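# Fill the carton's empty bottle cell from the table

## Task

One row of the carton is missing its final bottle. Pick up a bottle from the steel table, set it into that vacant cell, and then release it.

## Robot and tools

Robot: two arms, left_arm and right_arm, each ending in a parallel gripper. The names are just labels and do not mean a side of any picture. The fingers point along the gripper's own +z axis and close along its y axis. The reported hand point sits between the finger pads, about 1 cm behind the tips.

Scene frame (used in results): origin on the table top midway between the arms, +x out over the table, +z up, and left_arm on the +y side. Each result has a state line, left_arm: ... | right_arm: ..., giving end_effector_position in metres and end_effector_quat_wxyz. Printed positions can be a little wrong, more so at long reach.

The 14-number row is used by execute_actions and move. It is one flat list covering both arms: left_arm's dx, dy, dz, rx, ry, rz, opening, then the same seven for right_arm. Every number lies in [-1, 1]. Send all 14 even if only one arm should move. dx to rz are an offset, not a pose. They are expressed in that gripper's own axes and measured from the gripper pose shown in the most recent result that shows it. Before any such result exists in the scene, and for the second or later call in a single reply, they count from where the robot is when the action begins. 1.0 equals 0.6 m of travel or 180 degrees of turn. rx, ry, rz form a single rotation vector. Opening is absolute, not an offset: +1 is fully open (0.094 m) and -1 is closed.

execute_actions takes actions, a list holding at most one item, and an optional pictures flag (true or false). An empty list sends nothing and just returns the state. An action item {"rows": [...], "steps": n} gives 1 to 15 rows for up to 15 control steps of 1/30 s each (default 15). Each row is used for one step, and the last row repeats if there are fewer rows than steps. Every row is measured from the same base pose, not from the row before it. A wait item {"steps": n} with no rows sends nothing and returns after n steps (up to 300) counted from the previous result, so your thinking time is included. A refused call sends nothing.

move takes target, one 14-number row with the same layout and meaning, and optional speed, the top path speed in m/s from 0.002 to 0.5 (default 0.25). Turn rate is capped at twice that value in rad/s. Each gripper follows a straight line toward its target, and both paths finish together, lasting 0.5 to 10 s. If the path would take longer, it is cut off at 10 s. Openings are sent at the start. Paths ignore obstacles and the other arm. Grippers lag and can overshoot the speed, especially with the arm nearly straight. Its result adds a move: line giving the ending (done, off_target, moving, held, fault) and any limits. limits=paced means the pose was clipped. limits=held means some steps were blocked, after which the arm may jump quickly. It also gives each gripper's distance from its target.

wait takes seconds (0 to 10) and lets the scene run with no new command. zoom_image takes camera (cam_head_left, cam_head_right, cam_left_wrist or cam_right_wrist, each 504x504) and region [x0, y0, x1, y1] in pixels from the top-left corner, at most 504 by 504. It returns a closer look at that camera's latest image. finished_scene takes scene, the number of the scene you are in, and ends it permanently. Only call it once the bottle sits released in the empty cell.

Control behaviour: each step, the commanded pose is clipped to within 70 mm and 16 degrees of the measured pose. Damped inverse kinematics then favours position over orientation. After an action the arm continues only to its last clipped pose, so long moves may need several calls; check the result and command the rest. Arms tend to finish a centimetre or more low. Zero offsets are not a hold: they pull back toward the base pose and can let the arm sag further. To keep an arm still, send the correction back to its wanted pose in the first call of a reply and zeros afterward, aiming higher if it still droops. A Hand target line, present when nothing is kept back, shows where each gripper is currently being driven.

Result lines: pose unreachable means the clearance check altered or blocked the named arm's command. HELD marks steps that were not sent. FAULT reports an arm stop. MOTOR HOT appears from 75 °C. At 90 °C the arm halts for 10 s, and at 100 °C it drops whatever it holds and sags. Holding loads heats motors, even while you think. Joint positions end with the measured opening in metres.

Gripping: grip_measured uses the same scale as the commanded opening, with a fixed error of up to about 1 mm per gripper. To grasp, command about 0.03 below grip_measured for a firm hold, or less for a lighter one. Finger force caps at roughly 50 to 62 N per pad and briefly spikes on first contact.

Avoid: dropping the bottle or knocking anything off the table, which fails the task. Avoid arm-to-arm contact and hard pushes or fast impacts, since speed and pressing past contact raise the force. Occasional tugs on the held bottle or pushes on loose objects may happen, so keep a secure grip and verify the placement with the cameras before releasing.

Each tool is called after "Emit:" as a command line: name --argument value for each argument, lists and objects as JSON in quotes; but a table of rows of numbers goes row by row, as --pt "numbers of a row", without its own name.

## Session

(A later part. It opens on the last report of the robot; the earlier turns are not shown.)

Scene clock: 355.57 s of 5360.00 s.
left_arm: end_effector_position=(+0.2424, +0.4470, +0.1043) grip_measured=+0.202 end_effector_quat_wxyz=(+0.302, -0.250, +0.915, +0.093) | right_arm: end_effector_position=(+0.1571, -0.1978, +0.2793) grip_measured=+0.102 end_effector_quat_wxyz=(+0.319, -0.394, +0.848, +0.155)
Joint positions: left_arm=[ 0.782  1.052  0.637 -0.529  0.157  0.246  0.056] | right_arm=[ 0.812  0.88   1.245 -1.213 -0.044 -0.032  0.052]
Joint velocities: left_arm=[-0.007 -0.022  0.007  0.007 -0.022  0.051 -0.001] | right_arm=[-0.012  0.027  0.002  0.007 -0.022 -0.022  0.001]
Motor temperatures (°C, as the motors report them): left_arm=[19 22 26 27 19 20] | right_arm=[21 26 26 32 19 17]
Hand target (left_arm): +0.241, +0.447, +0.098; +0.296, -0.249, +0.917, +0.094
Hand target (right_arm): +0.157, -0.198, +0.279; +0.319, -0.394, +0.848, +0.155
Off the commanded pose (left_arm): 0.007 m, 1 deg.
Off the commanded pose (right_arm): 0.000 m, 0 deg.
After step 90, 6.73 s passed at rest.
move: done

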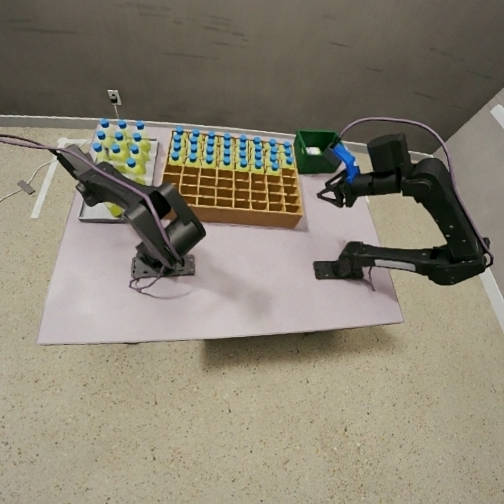

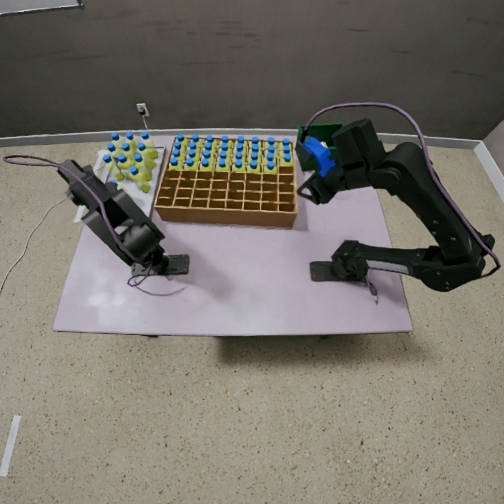

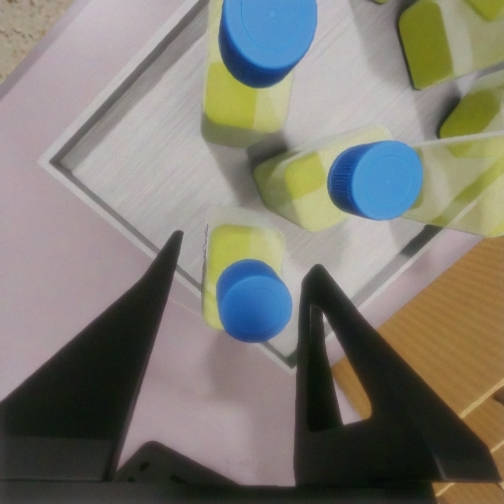

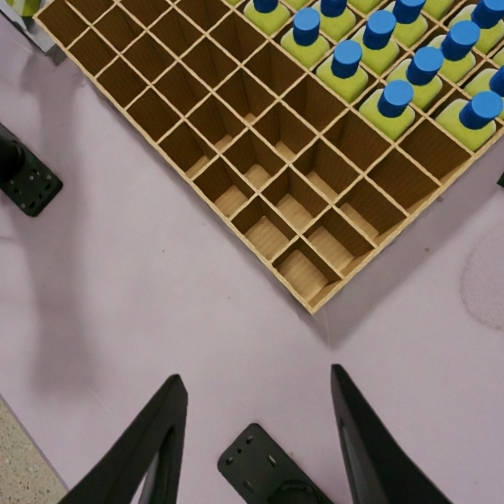

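Emit:
move --target '[-0.002,0,-0.016,0,0,0,0.2, 0,0,0,0,0,0,0.1]' --speed 0.015

Scene clock: 365.20 s of 5360.00 s.
left_arm: end_effector_position=(+0.2388, +0.4431, +0.1006) grip_measured=+0.202 end_effector_quat_wxyz=(+0.291, -0.252, +0.919, +0.087) | right_arm: end_effector_position=(+0.1571, -0.1978, +0.2793) grip_measured=+0.102 end_effector_quat_wxyz=(+0.319, -0.394, +0.848, +0.155)
Joint positions: left_arm=[ 0.782  1.052  0.637 -0.555  0.157  0.246  0.056] | right_arm=[ 0.812  0.88   1.245 -1.213 -0.044 -0.032  0.052]
Joint velocities: left_arm=[ 0.002  0.022 -0.002 -0.022 -0.051 -0.007  0.   ] | right_arm=[ 0.007  0.017 -0.002 -0.022  0.022 -0.037 -0.   ]
Motor temperatures (°C, as the motors report them): left_arm=[19 23 26 27 19 20] | right_arm=[21 25 26 32 19 17]
Hand target (left_arm): +0.239, +0.445, +0.112; +0.302, -0.250, +0.915, +0.094
Hand target (right_arm): +0.157, -0.198, +0.279; +0.319, -0.394, +0.848, +0.155
Off the commanded pose (left_arm): 0.012 m, 2 deg.
Off the commanded pose (right_arm): 0.000 m, 0 deg.
After step 90, 5.70 s passed at rest.
move: off_target (left_arm)

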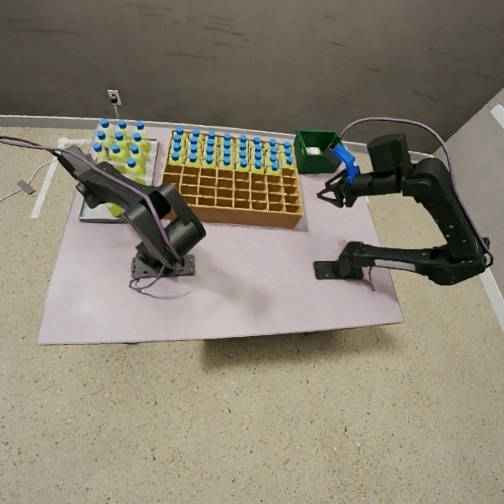

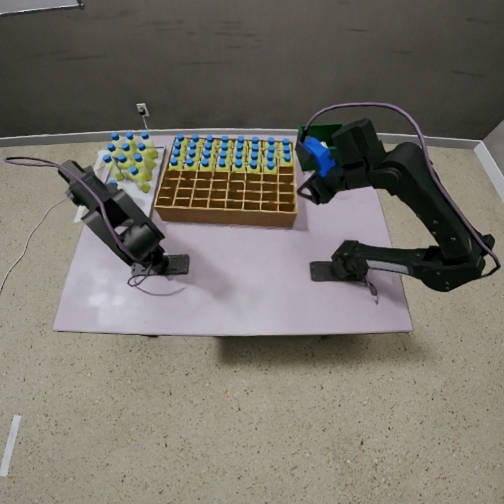

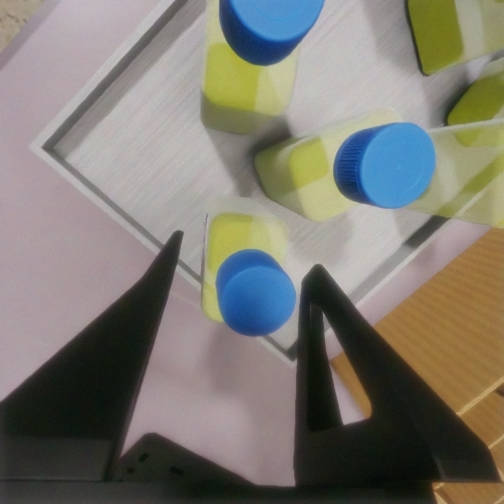

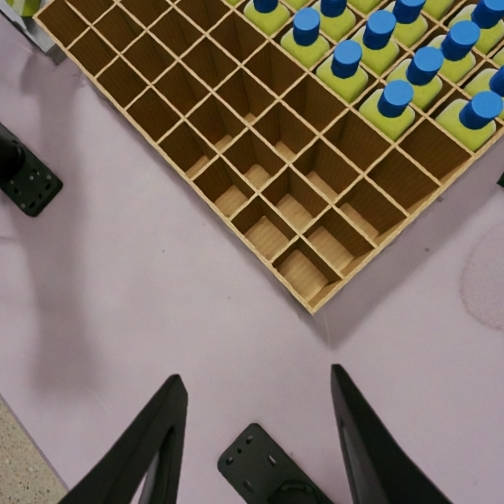

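Emit:
move --target '[-0.022,0.001,-0.029,0,0,0,0.2, 0,0,0,0,0,0,0.1]' --speed 0.015

Scene clock: 372.47 s of 5360.00 s.
left_arm: end_effector_position=(+0.2384, +0.4426, +0.1126) grip_measured=+0.202 end_effector_quat_wxyz=(+0.286, -0.253, +0.920, +0.084) | right_arm: end_effector_position=(+0.1571, -0.1978, +0.2793) grip_measured=+0.102 end_effector_quat_wxyz=(+0.319, -0.394, +0.848, +0.155)
Joint positions: left_arm=[ 0.782  1.052  0.692 -0.623  0.157  0.246  0.056] | right_arm=[ 0.812  0.88   1.245 -1.213 -0.044 -0.032  0.052]
Joint velocities: left_arm=[-0.007  0.007 -0.022 -0.051  0.022  0.022 -0.001] | right_arm=[-0.007  0.012 -0.002 -0.051 -0.022 -0.051 -0.001]
Motor temperatures (°C, as the motors report them): left_arm=[19 23 27 27 19 20] | right_arm=[21 25 26 32 19 17]
Hand target (left_arm): +0.239, +0.444, +0.122; +0.292, -0.252, +0.919, +0.087
Hand target (right_arm): +0.157, -0.198, +0.279; +0.319, -0.394, +0.848, +0.155
Off the commanded pose (left_arm): 0.010 m, 1 deg.
Off the commanded pose (right_arm): 0.000 m, 0 deg.
After step 90, 2.57 s passed at rest.
move: done

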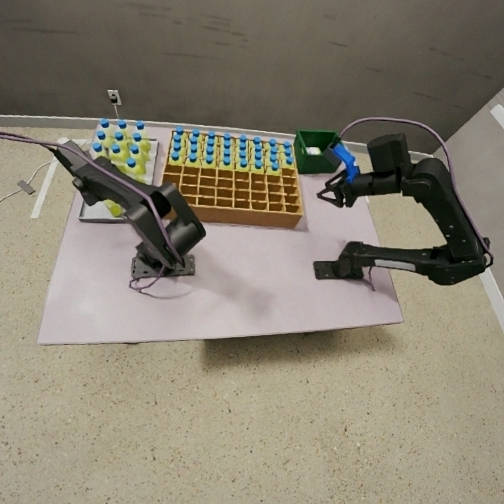

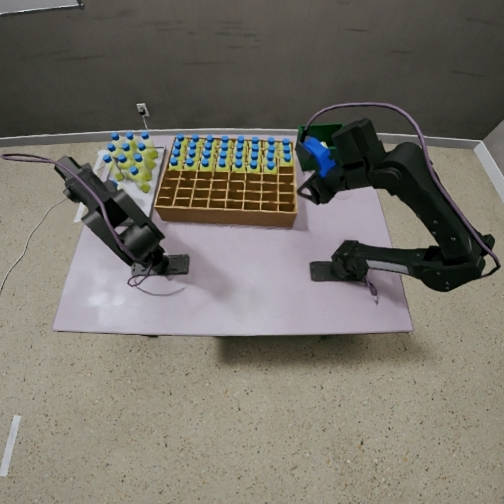

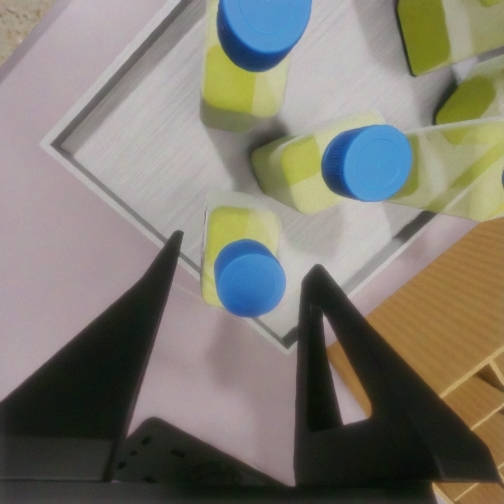

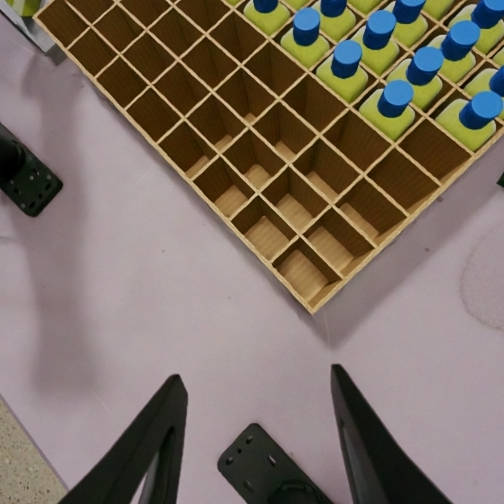

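Emit:
execute_actions --actions '[{"rows":[[-0.0108,0.0015,-0.0117,0,-0.004,0,0.1,0,0,0,0,0,0,0.1],[-0.0108,0.0015,-0.0117,0,-0.004,0,0.0,0,0,0,0,0,0,0.1],[-0.0108,0.0015,-0.0117,0,-0.004,0,-0.1,0,0,0,0,0,0,0.1],[-0.0108,0.0015,-0.0117,0,-0.004,0,-0.2,0,0,0,0,0,0,0.1],[-0.0108,0.0015,-0.0117,0,-0.004,0,-0.25,0,0,0,0,0,0,0.1],[-0.0108,0.0015,-0.0117,0,-0.004,0,-0.3,0,0,0,0,0,0,0.1],[-0.0108,0.0015,-0.0117,0,-0.004,0,-0.33,0,0,0,0,0,0,0.1],[-0.0108,0.0015,-0.0117,0,-0.004,0,-0.36,0,0,0,0,0,0,0.1],[-0.0108,0.0015,-0.0117,0,-0.004,0,-0.39,0,0,0,0,0,0,0.1],[-0.0108,0.0015,-0.0117,0,-0.004,0,-0.41,0,0,0,0,0,0,0.1],[-0.0108,0.0015,-0.0117,0,-0.004,0,-0.43,0,0,0,0,0,0,0.1],[-0.0108,0.0015,-0.0117,0,-0.004,0,-0.45,0,0,0,0,0,0,0.1],[-0.0108,0.0015,-0.0117,0,-0.004,0,-0.455,0,0,0,0,0,0,0.1]],"steps":15}]'

Emit:
wait --seconds 0.5

Scene clock: 388.23 s of 5360.00 s.
left_arm: end_effector_position=(+0.2381, +0.4420, +0.1122) grip_measured=-0.444 end_effector_quat_wxyz=(+0.285, -0.253, +0.921, +0.082) | right_arm: end_effector_position=(+0.1571, -0.1978, +0.2793) grip_measured=+0.102 end_effector_quat_wxyz=(+0.319, -0.394, +0.848, +0.155)
Joint positions: left_arm=[ 0.782  1.052  0.692 -0.627  0.158  0.246  0.026] | right_arm=[ 0.812  0.88   1.245 -1.213 -0.044 -0.032  0.052]
Joint velocities: left_arm=[ 0.007 -0.022  0.002 -0.007 -0.037 -0.022 -0.001] | right_arm=[-0.002 -0.002 -0.012  0.051 -0.007 -0.051  0.001]
Motor temperatures (°C, as the motors report them): left_arm=[19 23 27 26 19 20] | right_arm=[21 25 26 32 19 17]
Hand target (left_arm): +0.239, +0.444, +0.122; +0.292, -0.253, +0.918, +0.085
Hand target (right_arm): +0.157, -0.198, +0.279; +0.319, -0.394, +0.848, +0.155
Off the commanded pose (left_arm): 0.010 m, 1 deg.
Off the commanded pose (right_arm): 0.000 m, 0 deg.
Steps of this call (steps 1 to 90: nothing new was sent; then 12.27 s passed at rest; steps 91 to 105: all 15 steps of this action). Readings (end_effector_position):
91: left_arm (+0.2380, +0.4422, +0.1122) | right_arm (+0.1571, -0.1978, +0.2793)
92: left_arm (+0.2380, +0.4422, +0.1122) | right_arm (+0.1571, -0.1978, +0.2793)
94: left_arm (+0.2380, +0.4422, +0.1122) | right_arm (+0.1571, -0.1978, +0.2793)
98: left_arm (+0.2380, +0.4422, +0.1122) | right_arm (+0.1571, -0.1978, +0.2793)
105: the state above

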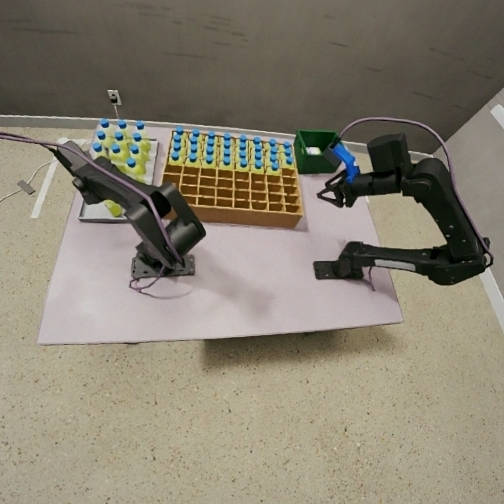

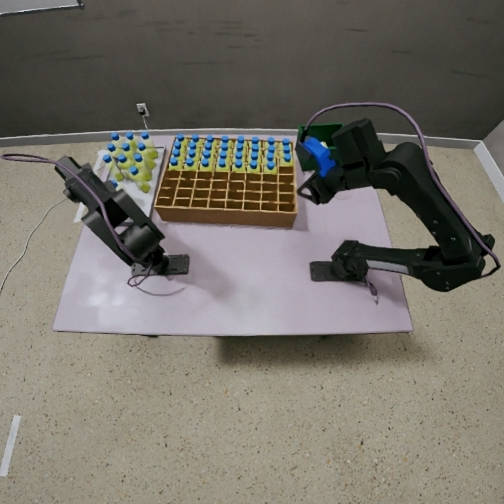

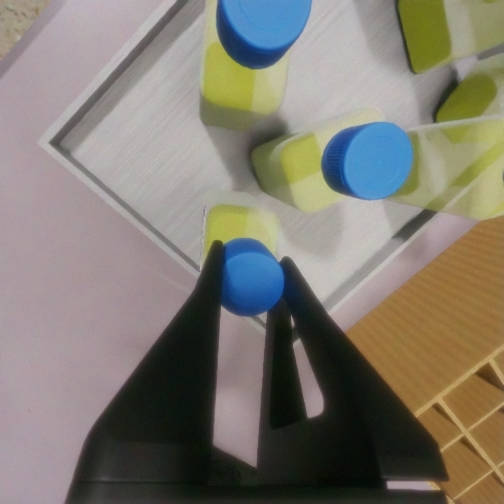

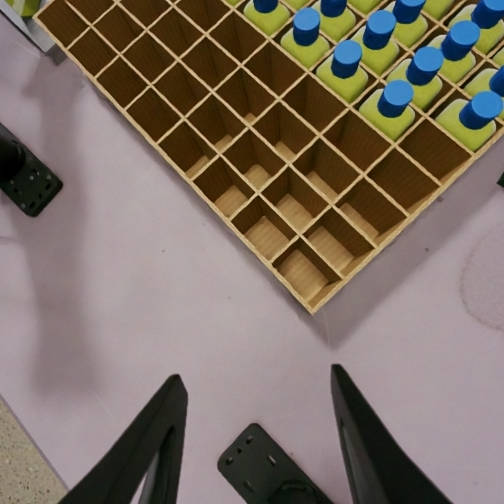

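Scene clock: 388.73 s of 5360.00 s.
left_arm: end_effector_position=(+0.2381, +0.4420, +0.1122) grip_measured=-0.444 end_effector_quat_wxyz=(+0.285, -0.253, +0.921, +0.082) | right_arm: end_effector_position=(+0.1571, -0.1978, +0.2793) grip_measured=+0.102 end_effector_quat_wxyz=(+0.319, -0.394, +0.848, +0.155)
Joint positions: left_arm=[ 0.782  1.052  0.692 -0.627  0.158  0.246  0.026] | right_arm=[ 0.812  0.88   1.245 -1.213 -0.044 -0.032  0.052]
Joint velocities: left_arm=[-0.012 -0.012  0.002 -0.037  0.051 -0.007  0.001] | right_arm=[ 0.007  0.012  0.022  0.081 -0.022  0.007 -0.   ]
Motor temperatures (°C, as the motors report them): left_arm=[19 23 27 26 19 20] | right_arm=[21 25 26 32 19 17]
Hand target (left_arm): +0.239, +0.444, +0.122; +0.292, -0.253, +0.918, +0.085
Hand target (right_arm): +0.157, -0.198, +0.279; +0.319, -0.394, +0.848, +0.155
Off the commanded pose (left_arm): 0.010 m, 1 deg.
Off the commanded pose (right_arm): 0.000 m, 0 deg.
Steps of this call (steps 1 to 15: nothing new was sent). Readings (end_effector_position):
1: left_arm (+0.2381, +0.4420, +0.1122) | right_arm (+0.1571, -0.1978, +0.2793)
2: left_arm (+0.2381, +0.4420, +0.1122) | right_arm (+0.1571, -0.1978, +0.2793)
4: left_arm (+0.2381, +0.4420, +0.1122) | right_arm (+0.1571, -0.1978, +0.2793)
8: left_arm (+0.2381, +0.4420, +0.1122) | right_arm (+0.1571, -0.1978, +0.2793)
15: the state above

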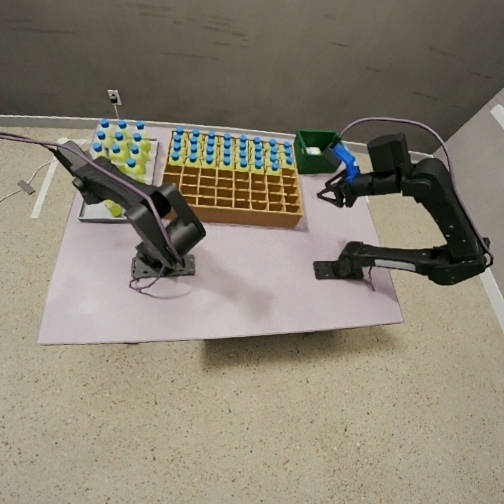

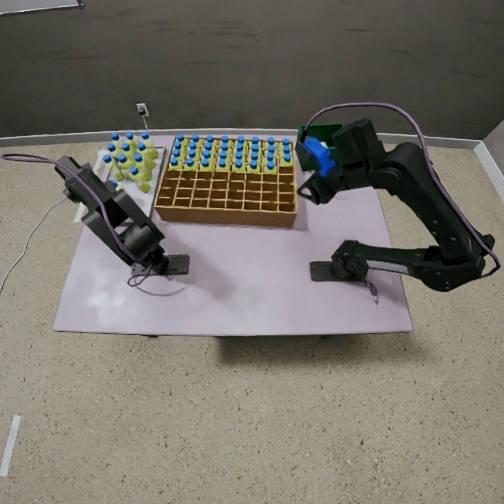

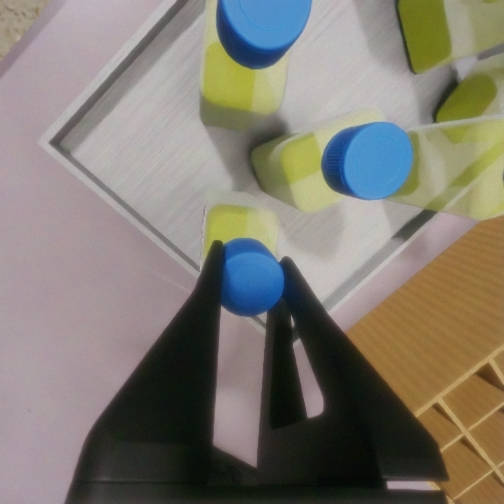

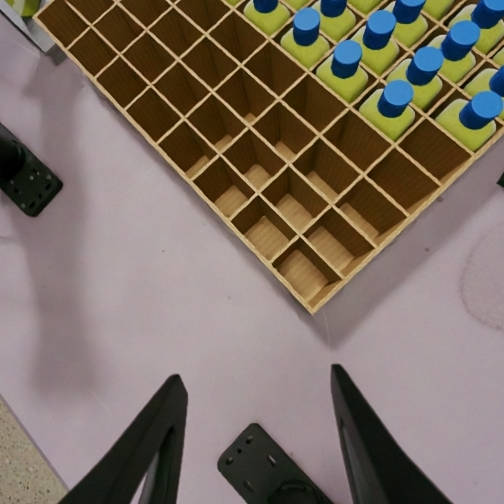

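Emit:
move --target '[-0.1275,0,-0.185,0,0,0,-0.478, 0,0,0,0,0,0,0.1]' --speed 0.08

Scene clock: 397.83 s of 5360.00 s.
left_arm: end_effector_position=(+0.2357, +0.4395, +0.2373) grip_measured=-0.460 end_effector_quat_wxyz=(+0.276, -0.255, +0.924, +0.077) | right_arm: end_effector_position=(+0.1571, -0.1978, +0.2793) grip_measured=+0.102 end_effector_quat_wxyz=(+0.319, -0.394, +0.848, +0.155)
Joint positions: left_arm=[ 0.782  1.121  1.243 -1.133  0.158  0.246  0.025] | right_arm=[ 0.812  0.88   1.245 -1.213 -0.044 -0.032  0.052]
Joint velocities: left_arm=[ 0.012  0.002 -0.002 -0.007 -0.022 -0.081 -0.   ] | right_arm=[ 0.007  0.002 -0.002 -0.022  0.022 -0.037 -0.   ]
Motor temperatures (°C, as the motors report them): left_arm=[19 23 28 26 19 20] | right_arm=[21 25 26 32 19 17]
Hand target (left_arm): +0.239, +0.442, +0.247; +0.285, -0.253, +0.921, +0.082
Hand target (right_arm): +0.157, -0.198, +0.279; +0.319, -0.394, +0.848, +0.155
Off the commanded pose (left_arm): 0.010 m, 1 deg.
Off the commanded pose (right_arm): 0.000 m, 0 deg.
After step 90, 3.87 s passed at rest.
move: done

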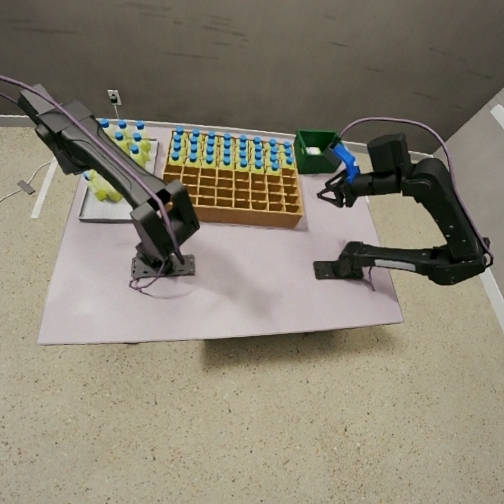

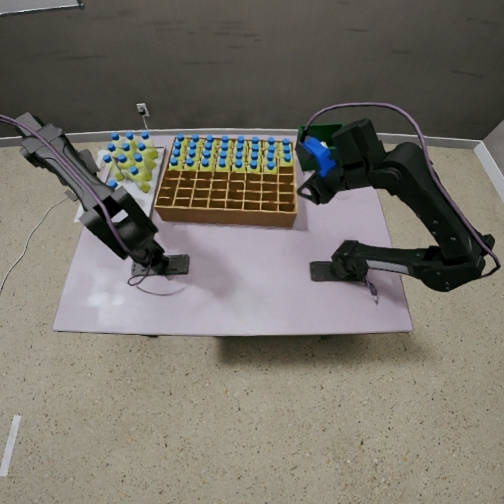

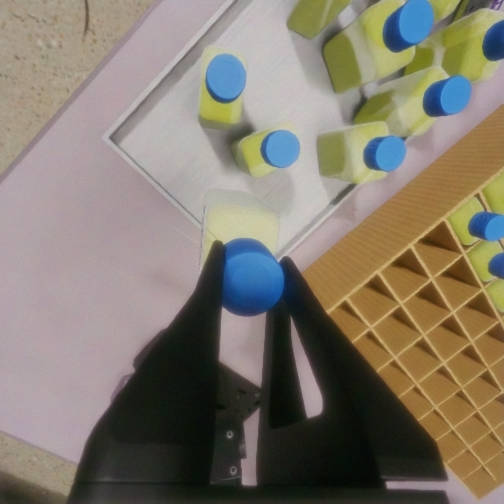

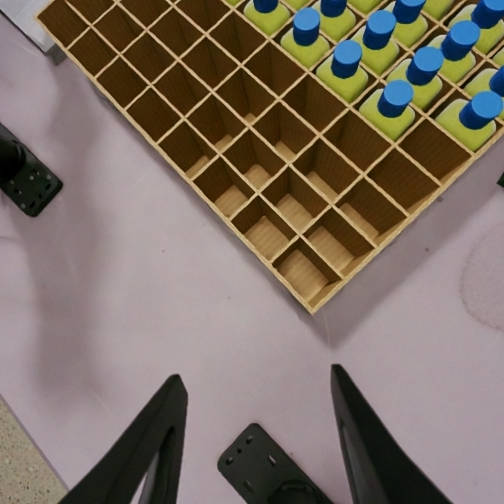

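Emit:
move --target '[0.077,-0.411,-0.096,0.1464,0,0.2229,-0.49, 0,0,0,0,0,0,0.1]' --speed 0.12

Scene clock: 425.20 s of 5360.00 s.
left_arm: end_effector_position=(+0.2898, +0.1922, +0.2447) grip_measured=-0.461 end_effector_quat_wxyz=(+0.256, +0.144, +0.955, -0.034) | right_arm: end_effector_position=(+0.1571, -0.1978, +0.2793) grip_measured=+0.102 end_effector_quat_wxyz=(+0.319, -0.394, +0.848, +0.155)
Joint positions: left_arm=[-0.283  1.143  1.316 -1.222  0.025  0.06   0.025] | right_arm=[ 0.812  0.88   1.245 -1.213 -0.044 -0.032  0.052]
Joint velocities: left_arm=[ 0.012 -0.012 -0.012 -0.022 -0.022 -0.051 -0.001] | right_arm=[-0.017  0.002 -0.027 -0.037  0.051 -0.022 -0.   ]
Motor temperatures (°C, as the motors report them): left_arm=[19 23 28 26 19 20] | right_arm=[21 25 26 32 19 17]
Hand target (left_arm): +0.299, +0.189, +0.259; +0.283, +0.145, +0.948, -0.034
Hand target (right_arm): +0.157, -0.198, +0.279; +0.319, -0.394, +0.848, +0.155
Off the commanded pose (left_arm): 0.020 m, 3 deg.
Off the commanded pose (right_arm): 0.000 m, 0 deg.
After step 90, 20.57 s passed at rest.
move: off_target (left_arm)

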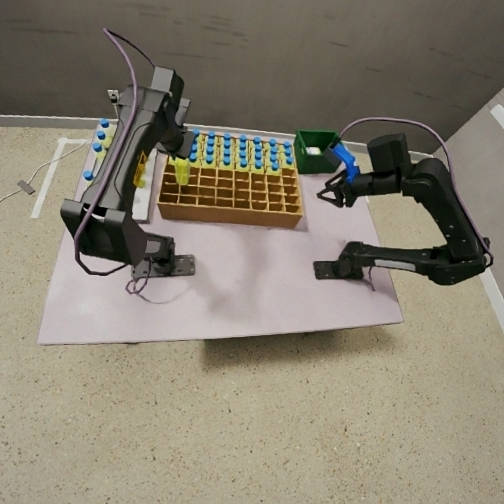

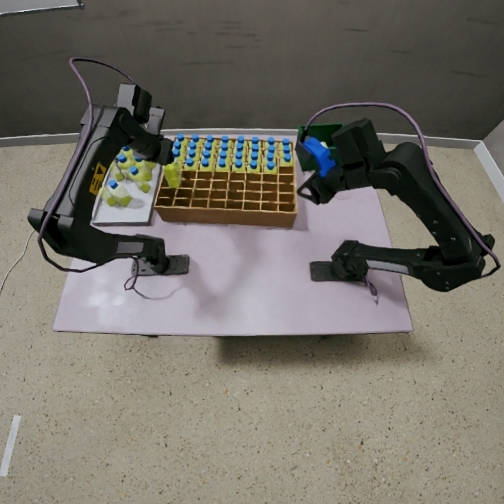

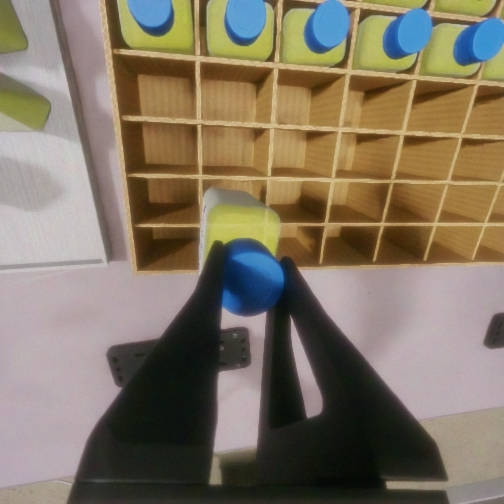

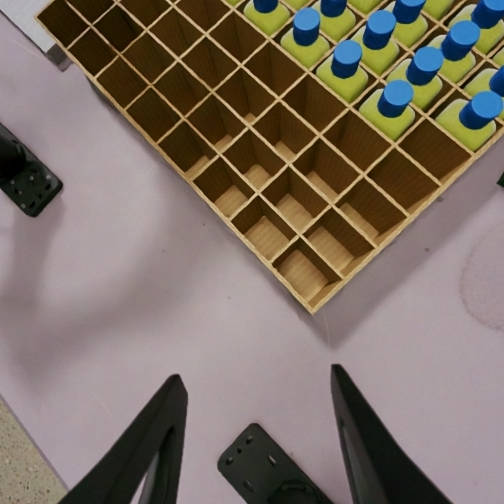

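Emit:
move --target '[0.113,-0.3965,-0.1075,0.1455,-0.045,0.2237,-0.49, 0.055,-0.041,-0.05,0,0,0,0.1]' --speed 0.12

Scene clock: 455.63 s of 5360.00 s.
left_arm: end_effector_position=(+0.1256, +0.0019, +0.2491) grip_measured=-0.461 end_effector_quat_wxyz=(+0.257, +0.516, +0.803, -0.147) | right_arm: end_effector_position=(+0.1551, -0.2470, +0.2761) grip_measured=+0.102 end_effector_quat_wxyz=(+0.313, -0.392, +0.852, +0.148)
Joint positions: left_arm=[-1.353  1.105  1.272 -1.147 -0.121 -0.124  0.025] | right_arm=[ 0.404  0.807  1.245 -1.356 -0.293 -0.349  0.052]
Joint velocities: left_arm=[-0.022 -0.002  0.002 -0.022 -0.007  0.022 -0.001] | right_arm=[-0.007  0.022 -0.012  0.022 -0.037 -0.081 -0.001]
Motor temperatures (°C, as the motors report them): left_arm=[19 23 28 27 19 20] | right_arm=[21 25 26 32 19 17]
Hand target (left_arm): +0.128, -0.008, +0.265; +0.283, +0.513, +0.795, -0.161
Hand target (right_arm): +0.148, -0.249, +0.280; +0.320, -0.394, +0.848, +0.153
Off the commanded pose (left_arm): 0.020 m, 3 deg.
Off the commanded pose (right_arm): 0.009 m, 1 deg.
After step 90, 23.53 s passed at rest.
move: off_target (left_arm)

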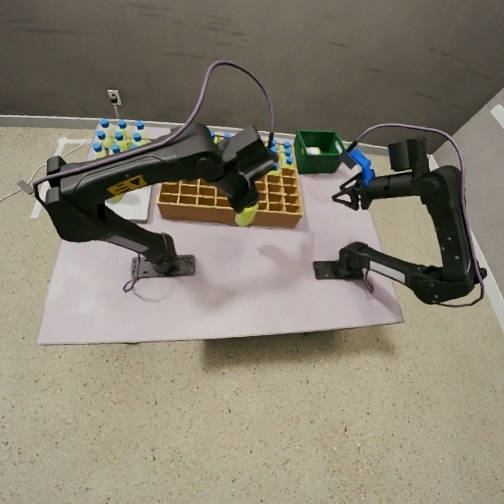

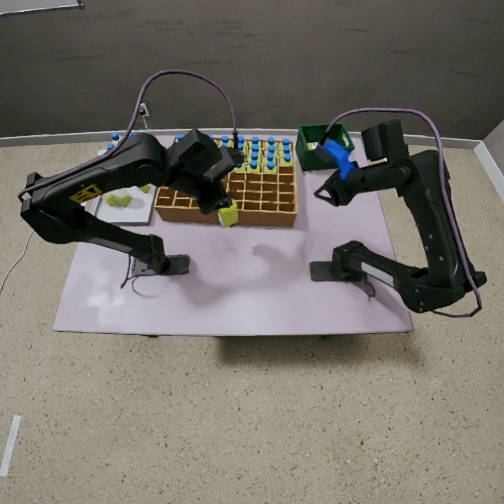

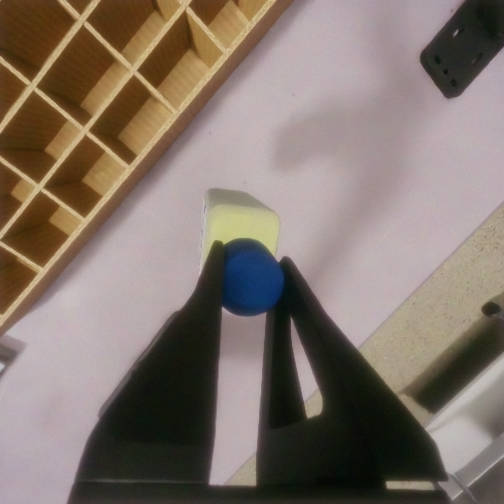

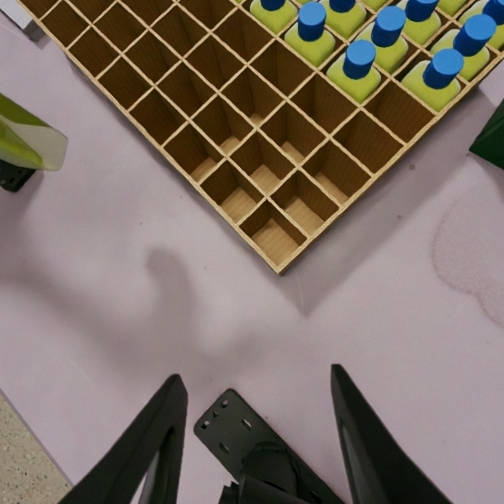

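Emit:
move --target '[0.113,0,0.165,0,-0.01,0,-0.49, 0,0,0,0,0,0,0.1]' --speed 0.07

Scene clock: 467.17 s of 5360.00 s.
left_arm: end_effector_position=(+0.1236, +0.0087, +0.1195) grip_measured=-0.461 end_effector_quat_wxyz=(+0.249, +0.523, +0.804, -0.138) | right_arm: end_effector_position=(+0.1546, -0.2468, +0.2760) grip_measured=+0.102 end_effector_quat_wxyz=(+0.312, -0.394, +0.852, +0.149)
Joint positions: left_arm=[-1.353  1.008  0.714 -0.711 -0.12  -0.116  0.025] | right_arm=[ 0.404  0.807  1.245 -1.358 -0.296 -0.353  0.052]
Joint velocities: left_arm=[-0.002 -0.002 -0.007  0.007 -0.066 -0.037  0.001] | right_arm=[-0.007 -0.022 -0.002 -0.037  0.051 -0.051 -0.001]
Motor temperatures (°C, as the motors report them): left_arm=[19 23 28 27 19 20] | right_arm=[21 25 26 32 19 17]
Hand target (left_arm): +0.128, +0.005, +0.129; +0.270, +0.514, +0.799, -0.154
Hand target (right_arm): +0.155, -0.247, +0.276; +0.313, -0.392, +0.853, +0.148
Off the commanded pose (left_arm): 0.012 m, 3 deg.
Off the commanded pose (right_arm): 0.001 m, 0 deg.
After step 90, 6.23 s passed at rest.
move: off_target (left_arm)

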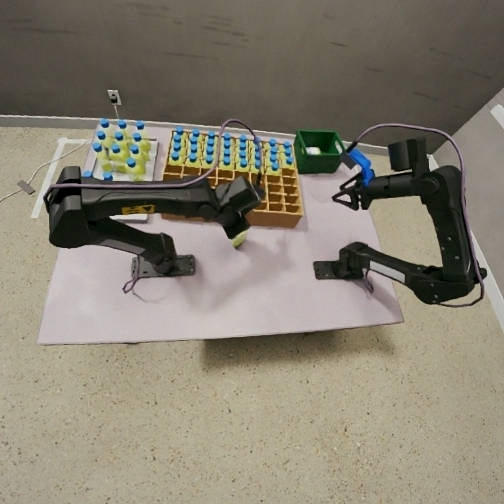

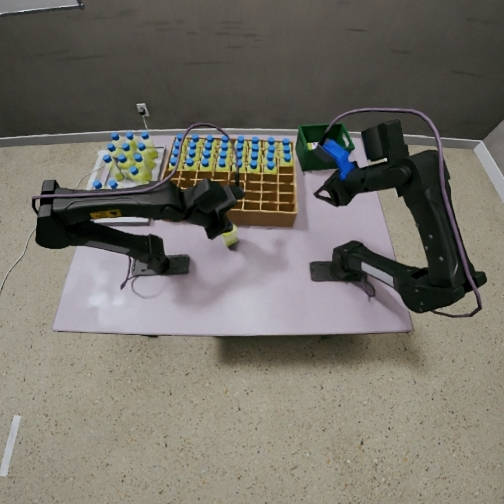

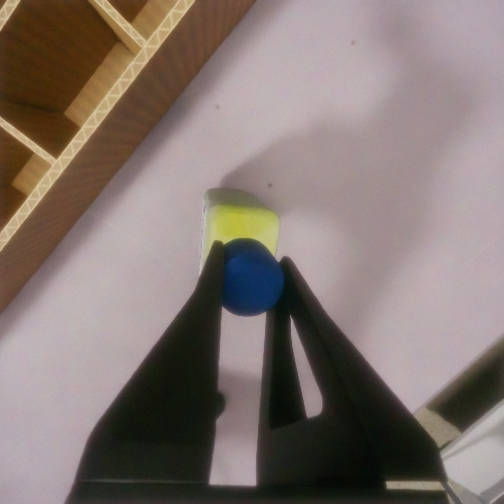

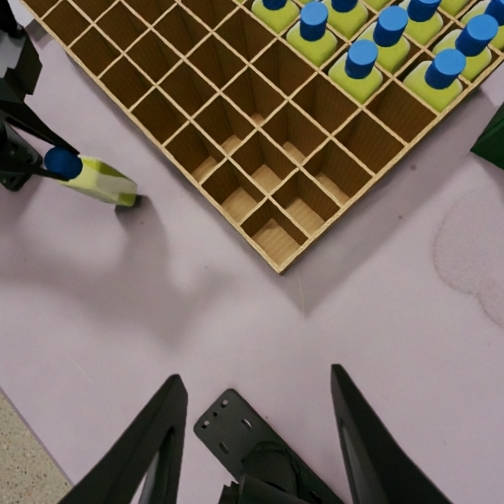

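Emit:
move --target '[0.004,0,0.006,0,-0.012,0,-0.49, 0,0,0,0,0,0,0.1]' --speed 0.01

Scene clock: 473.27 s of 5360.00 s.
left_arm: end_effector_position=(+0.1221, +0.0139, +0.1058) grip_measured=-0.461 end_effector_quat_wxyz=(+0.241, +0.525, +0.806, -0.131) | right_arm: end_effector_position=(+0.1546, -0.2468, +0.2760) grip_measured=+0.102 end_effector_quat_wxyz=(+0.312, -0.394, +0.852, +0.149)
Joint positions: left_arm=[-1.353  1.008  0.671 -0.689 -0.12  -0.116  0.025] | right_arm=[ 0.404  0.807  1.245 -1.358 -0.296 -0.353  0.052]
Joint velocities: left_arm=[-0.007  0.022  0.012  0.022 -0.066  0.051 -0.001] | right_arm=[ 0.007  0.002  0.002 -0.066 -0.051  0.007  0.   ]
Motor temperatures (°C, as the motors report them): left_arm=[19 23 27 27 19 20] | right_arm=[21 25 26 32 19 17]
Hand target (left_arm): +0.124, +0.009, +0.115; +0.263, +0.520, +0.799, -0.148
Hand target (right_arm): +0.155, -0.247, +0.276; +0.312, -0.394, +0.852, +0.149
Off the commanded pose (left_arm): 0.011 m, 3 deg.
Off the commanded pose (right_arm): 0.000 m, 0 deg.
After step 90, 1.07 s passed at rest.
move: off_target (left_arm)

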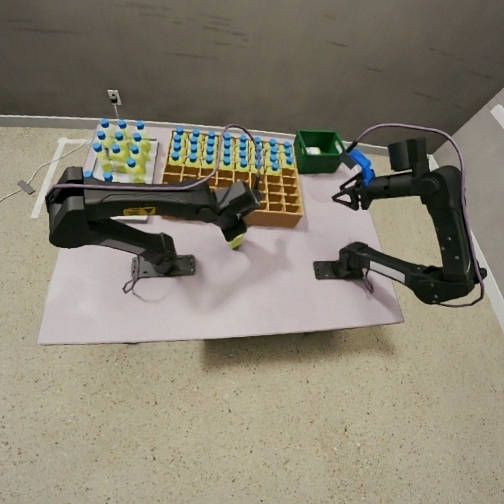

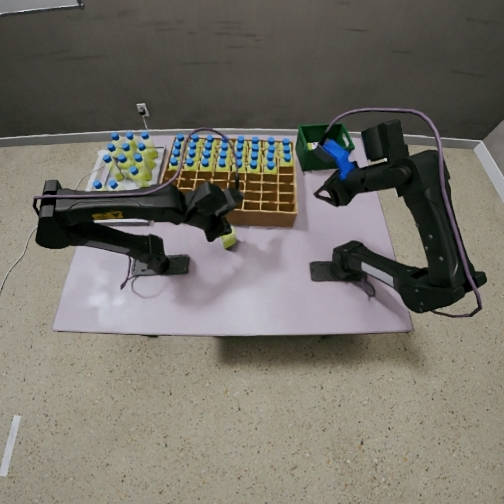

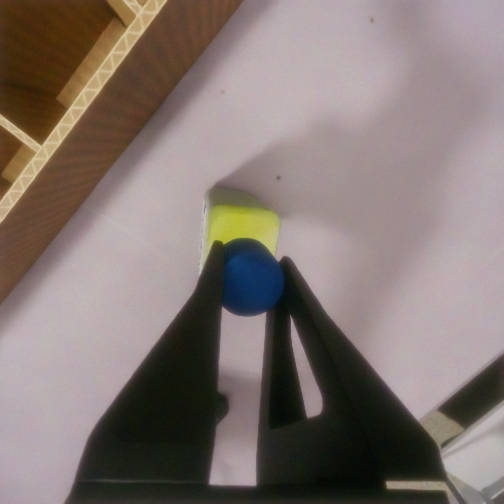

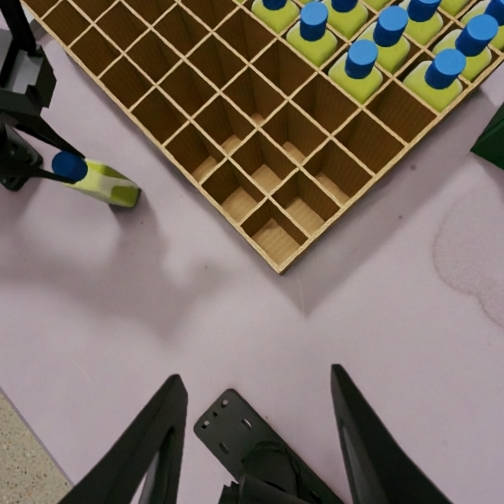

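Emit:
zoom_image --camera "cam_right_wrist" --region '[0,90,200,260]'

Region (0, 90, 200, 260) of cam_right_wrist's 504x504 image, scaled by 2.520, with more detail than that image has; it fills the top 428 rows of this view, and the rest is white.

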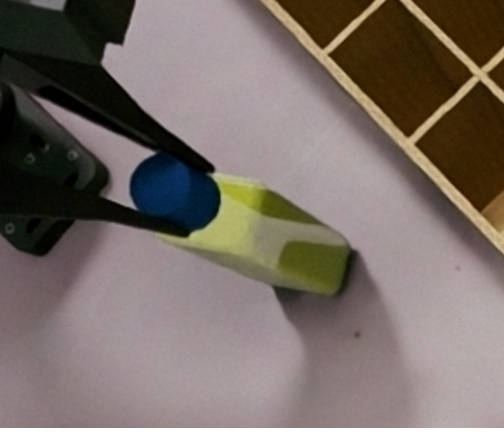

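Emit:
move --target '[-0.0117,0,-0.0017,0,-0.022,0,-0.49, 0,0,0,0,0,0,0.1]' --speed 0.008

Scene clock: 493.27 s of 5360.00 s.
left_arm: end_effector_position=(+0.1224, +0.0131, +0.1032) grip_measured=-0.461 end_effector_quat_wxyz=(+0.248, +0.523, +0.804, -0.137) | right_arm: end_effector_position=(+0.1546, -0.2468, +0.2760) grip_measured=+0.102 end_effector_quat_wxyz=(+0.312, -0.394, +0.852, +0.149)
Joint positions: left_arm=[-1.353  0.997  0.646 -0.658 -0.12  -0.116  0.025] | right_arm=[ 0.404  0.807  1.245 -1.358 -0.296 -0.353  0.052]
Joint velocities: left_arm=[ 0.002  0.012  0.017 -0.037  0.022 -0.11  -0.001] | right_arm=[-0.007 -0.022 -0.012 -0.066  0.007 -0.022 -0.   ]
Motor temperatures (°C, as the motors report them): left_arm=[19 23 27 27 19 20] | right_arm=[21 25 26 31 19 17]
Hand target (left_arm): +0.124, +0.009, +0.110; +0.268, +0.520, +0.797, -0.149
Hand target (right_arm): +0.155, -0.247, +0.276; +0.312, -0.394, +0.852, +0.149
Off the commanded pose (left_arm): 0.008 m, 3 deg.
Off the commanded pose (right_arm): 0.000 m, 0 deg.
After step 90, 12.57 s passed at rest.
move: off_target (left_arm)

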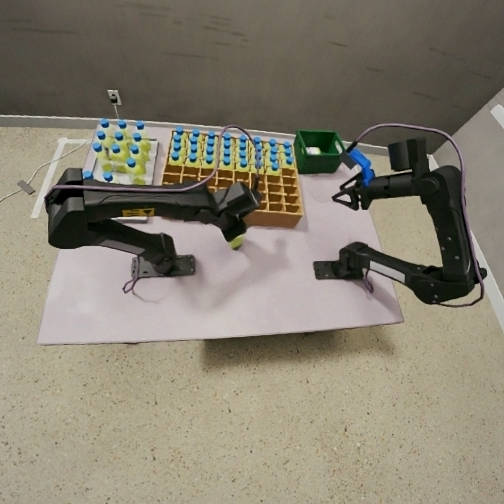

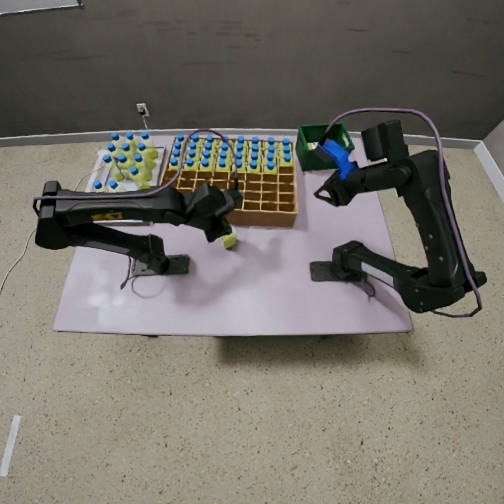

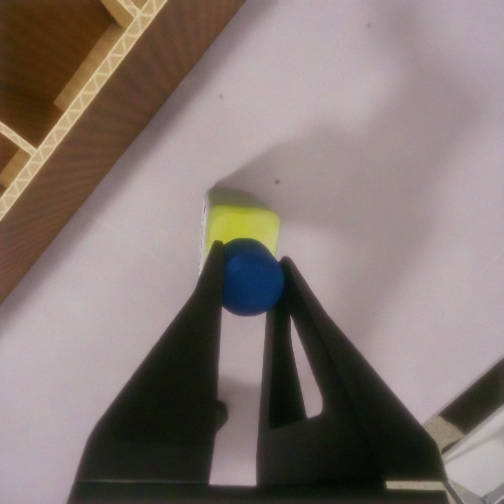

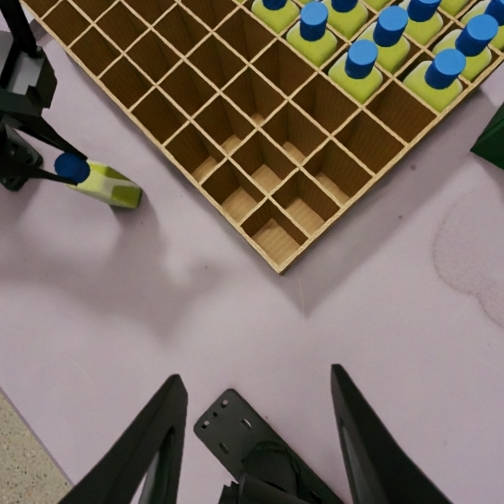

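Emit:
move --target '[-0.008,0,0.001,0,-0.016,0,-0.49, 0,0,0,0,0,0,0.1]' --speed 0.008

Emit:
zoom_image --camera "cam_right_wrist" --region '[0,90,200,260]'

Scene clock: 502.70 s of 5360.00 s.
left_arm: end_effector_position=(+0.1229, +0.0113, +0.1018) grip_measured=-0.461 end_effector_quat_wxyz=(+0.251, +0.522, +0.803, -0.140) | right_arm: end_effector_position=(+0.1546, -0.2468, +0.2760) grip_measured=+0.102 end_effector_quat_wxyz=(+0.312, -0.394, +0.852, +0.149)
Joint positions: left_arm=[-1.353  0.997  0.635 -0.637 -0.12  -0.116  0.025] | right_arm=[ 0.404  0.807  1.245 -1.358 -0.296 -0.353  0.052]
Joint velocities: left_arm=[-0.022  0.002 -0.007 -0.022  0.007 -0.007  0.   ] | right_arm=[0.017 0.022 0.002 0.022 0.051 0.051 0.   ]
Motor temperatures (°C, as the motors report them): left_arm=[19 23 27 27 19 20] | right_arm=[21 25 26 31 19 17]
Hand target (left_arm): +0.124, +0.009, +0.105; +0.267, +0.519, +0.798, -0.150
Hand target (right_arm): +0.155, -0.247, +0.276; +0.312, -0.394, +0.852, +0.149
Off the commanded pose (left_arm): 0.004 m, 2 deg.
Off the commanded pose (right_arm): 0.000 m, 0 deg.
After step 90, 3.10 s passed at rest.
move: done

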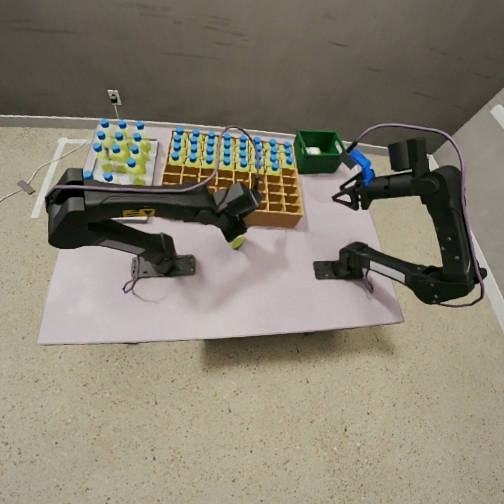

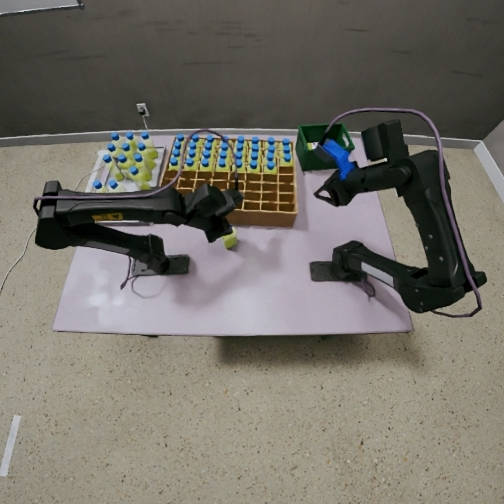

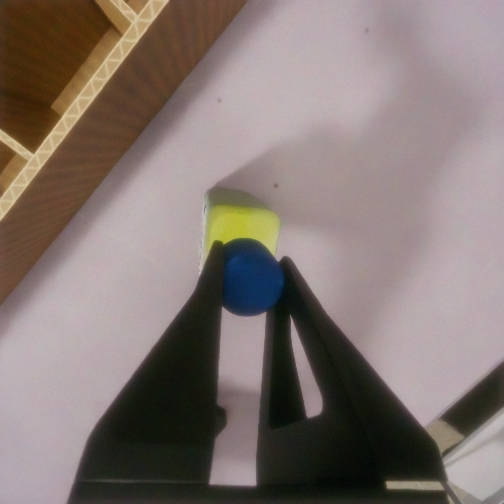

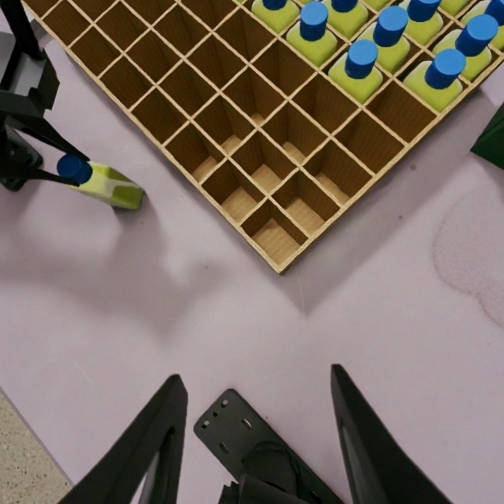

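Region (0, 90, 200, 260) of cam_right_wrist's 504x504 image, scaled by 2.520, with more detail than that image has; it fills the top 428 rows of this view, and the rest is white.

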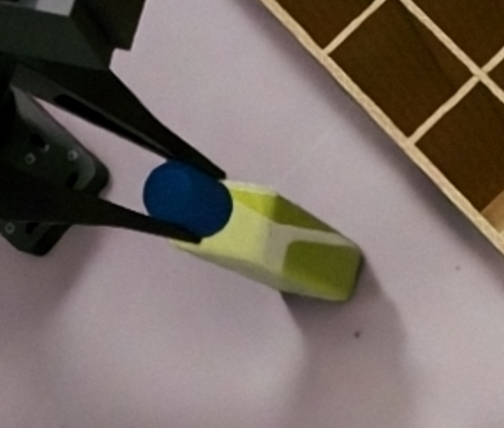

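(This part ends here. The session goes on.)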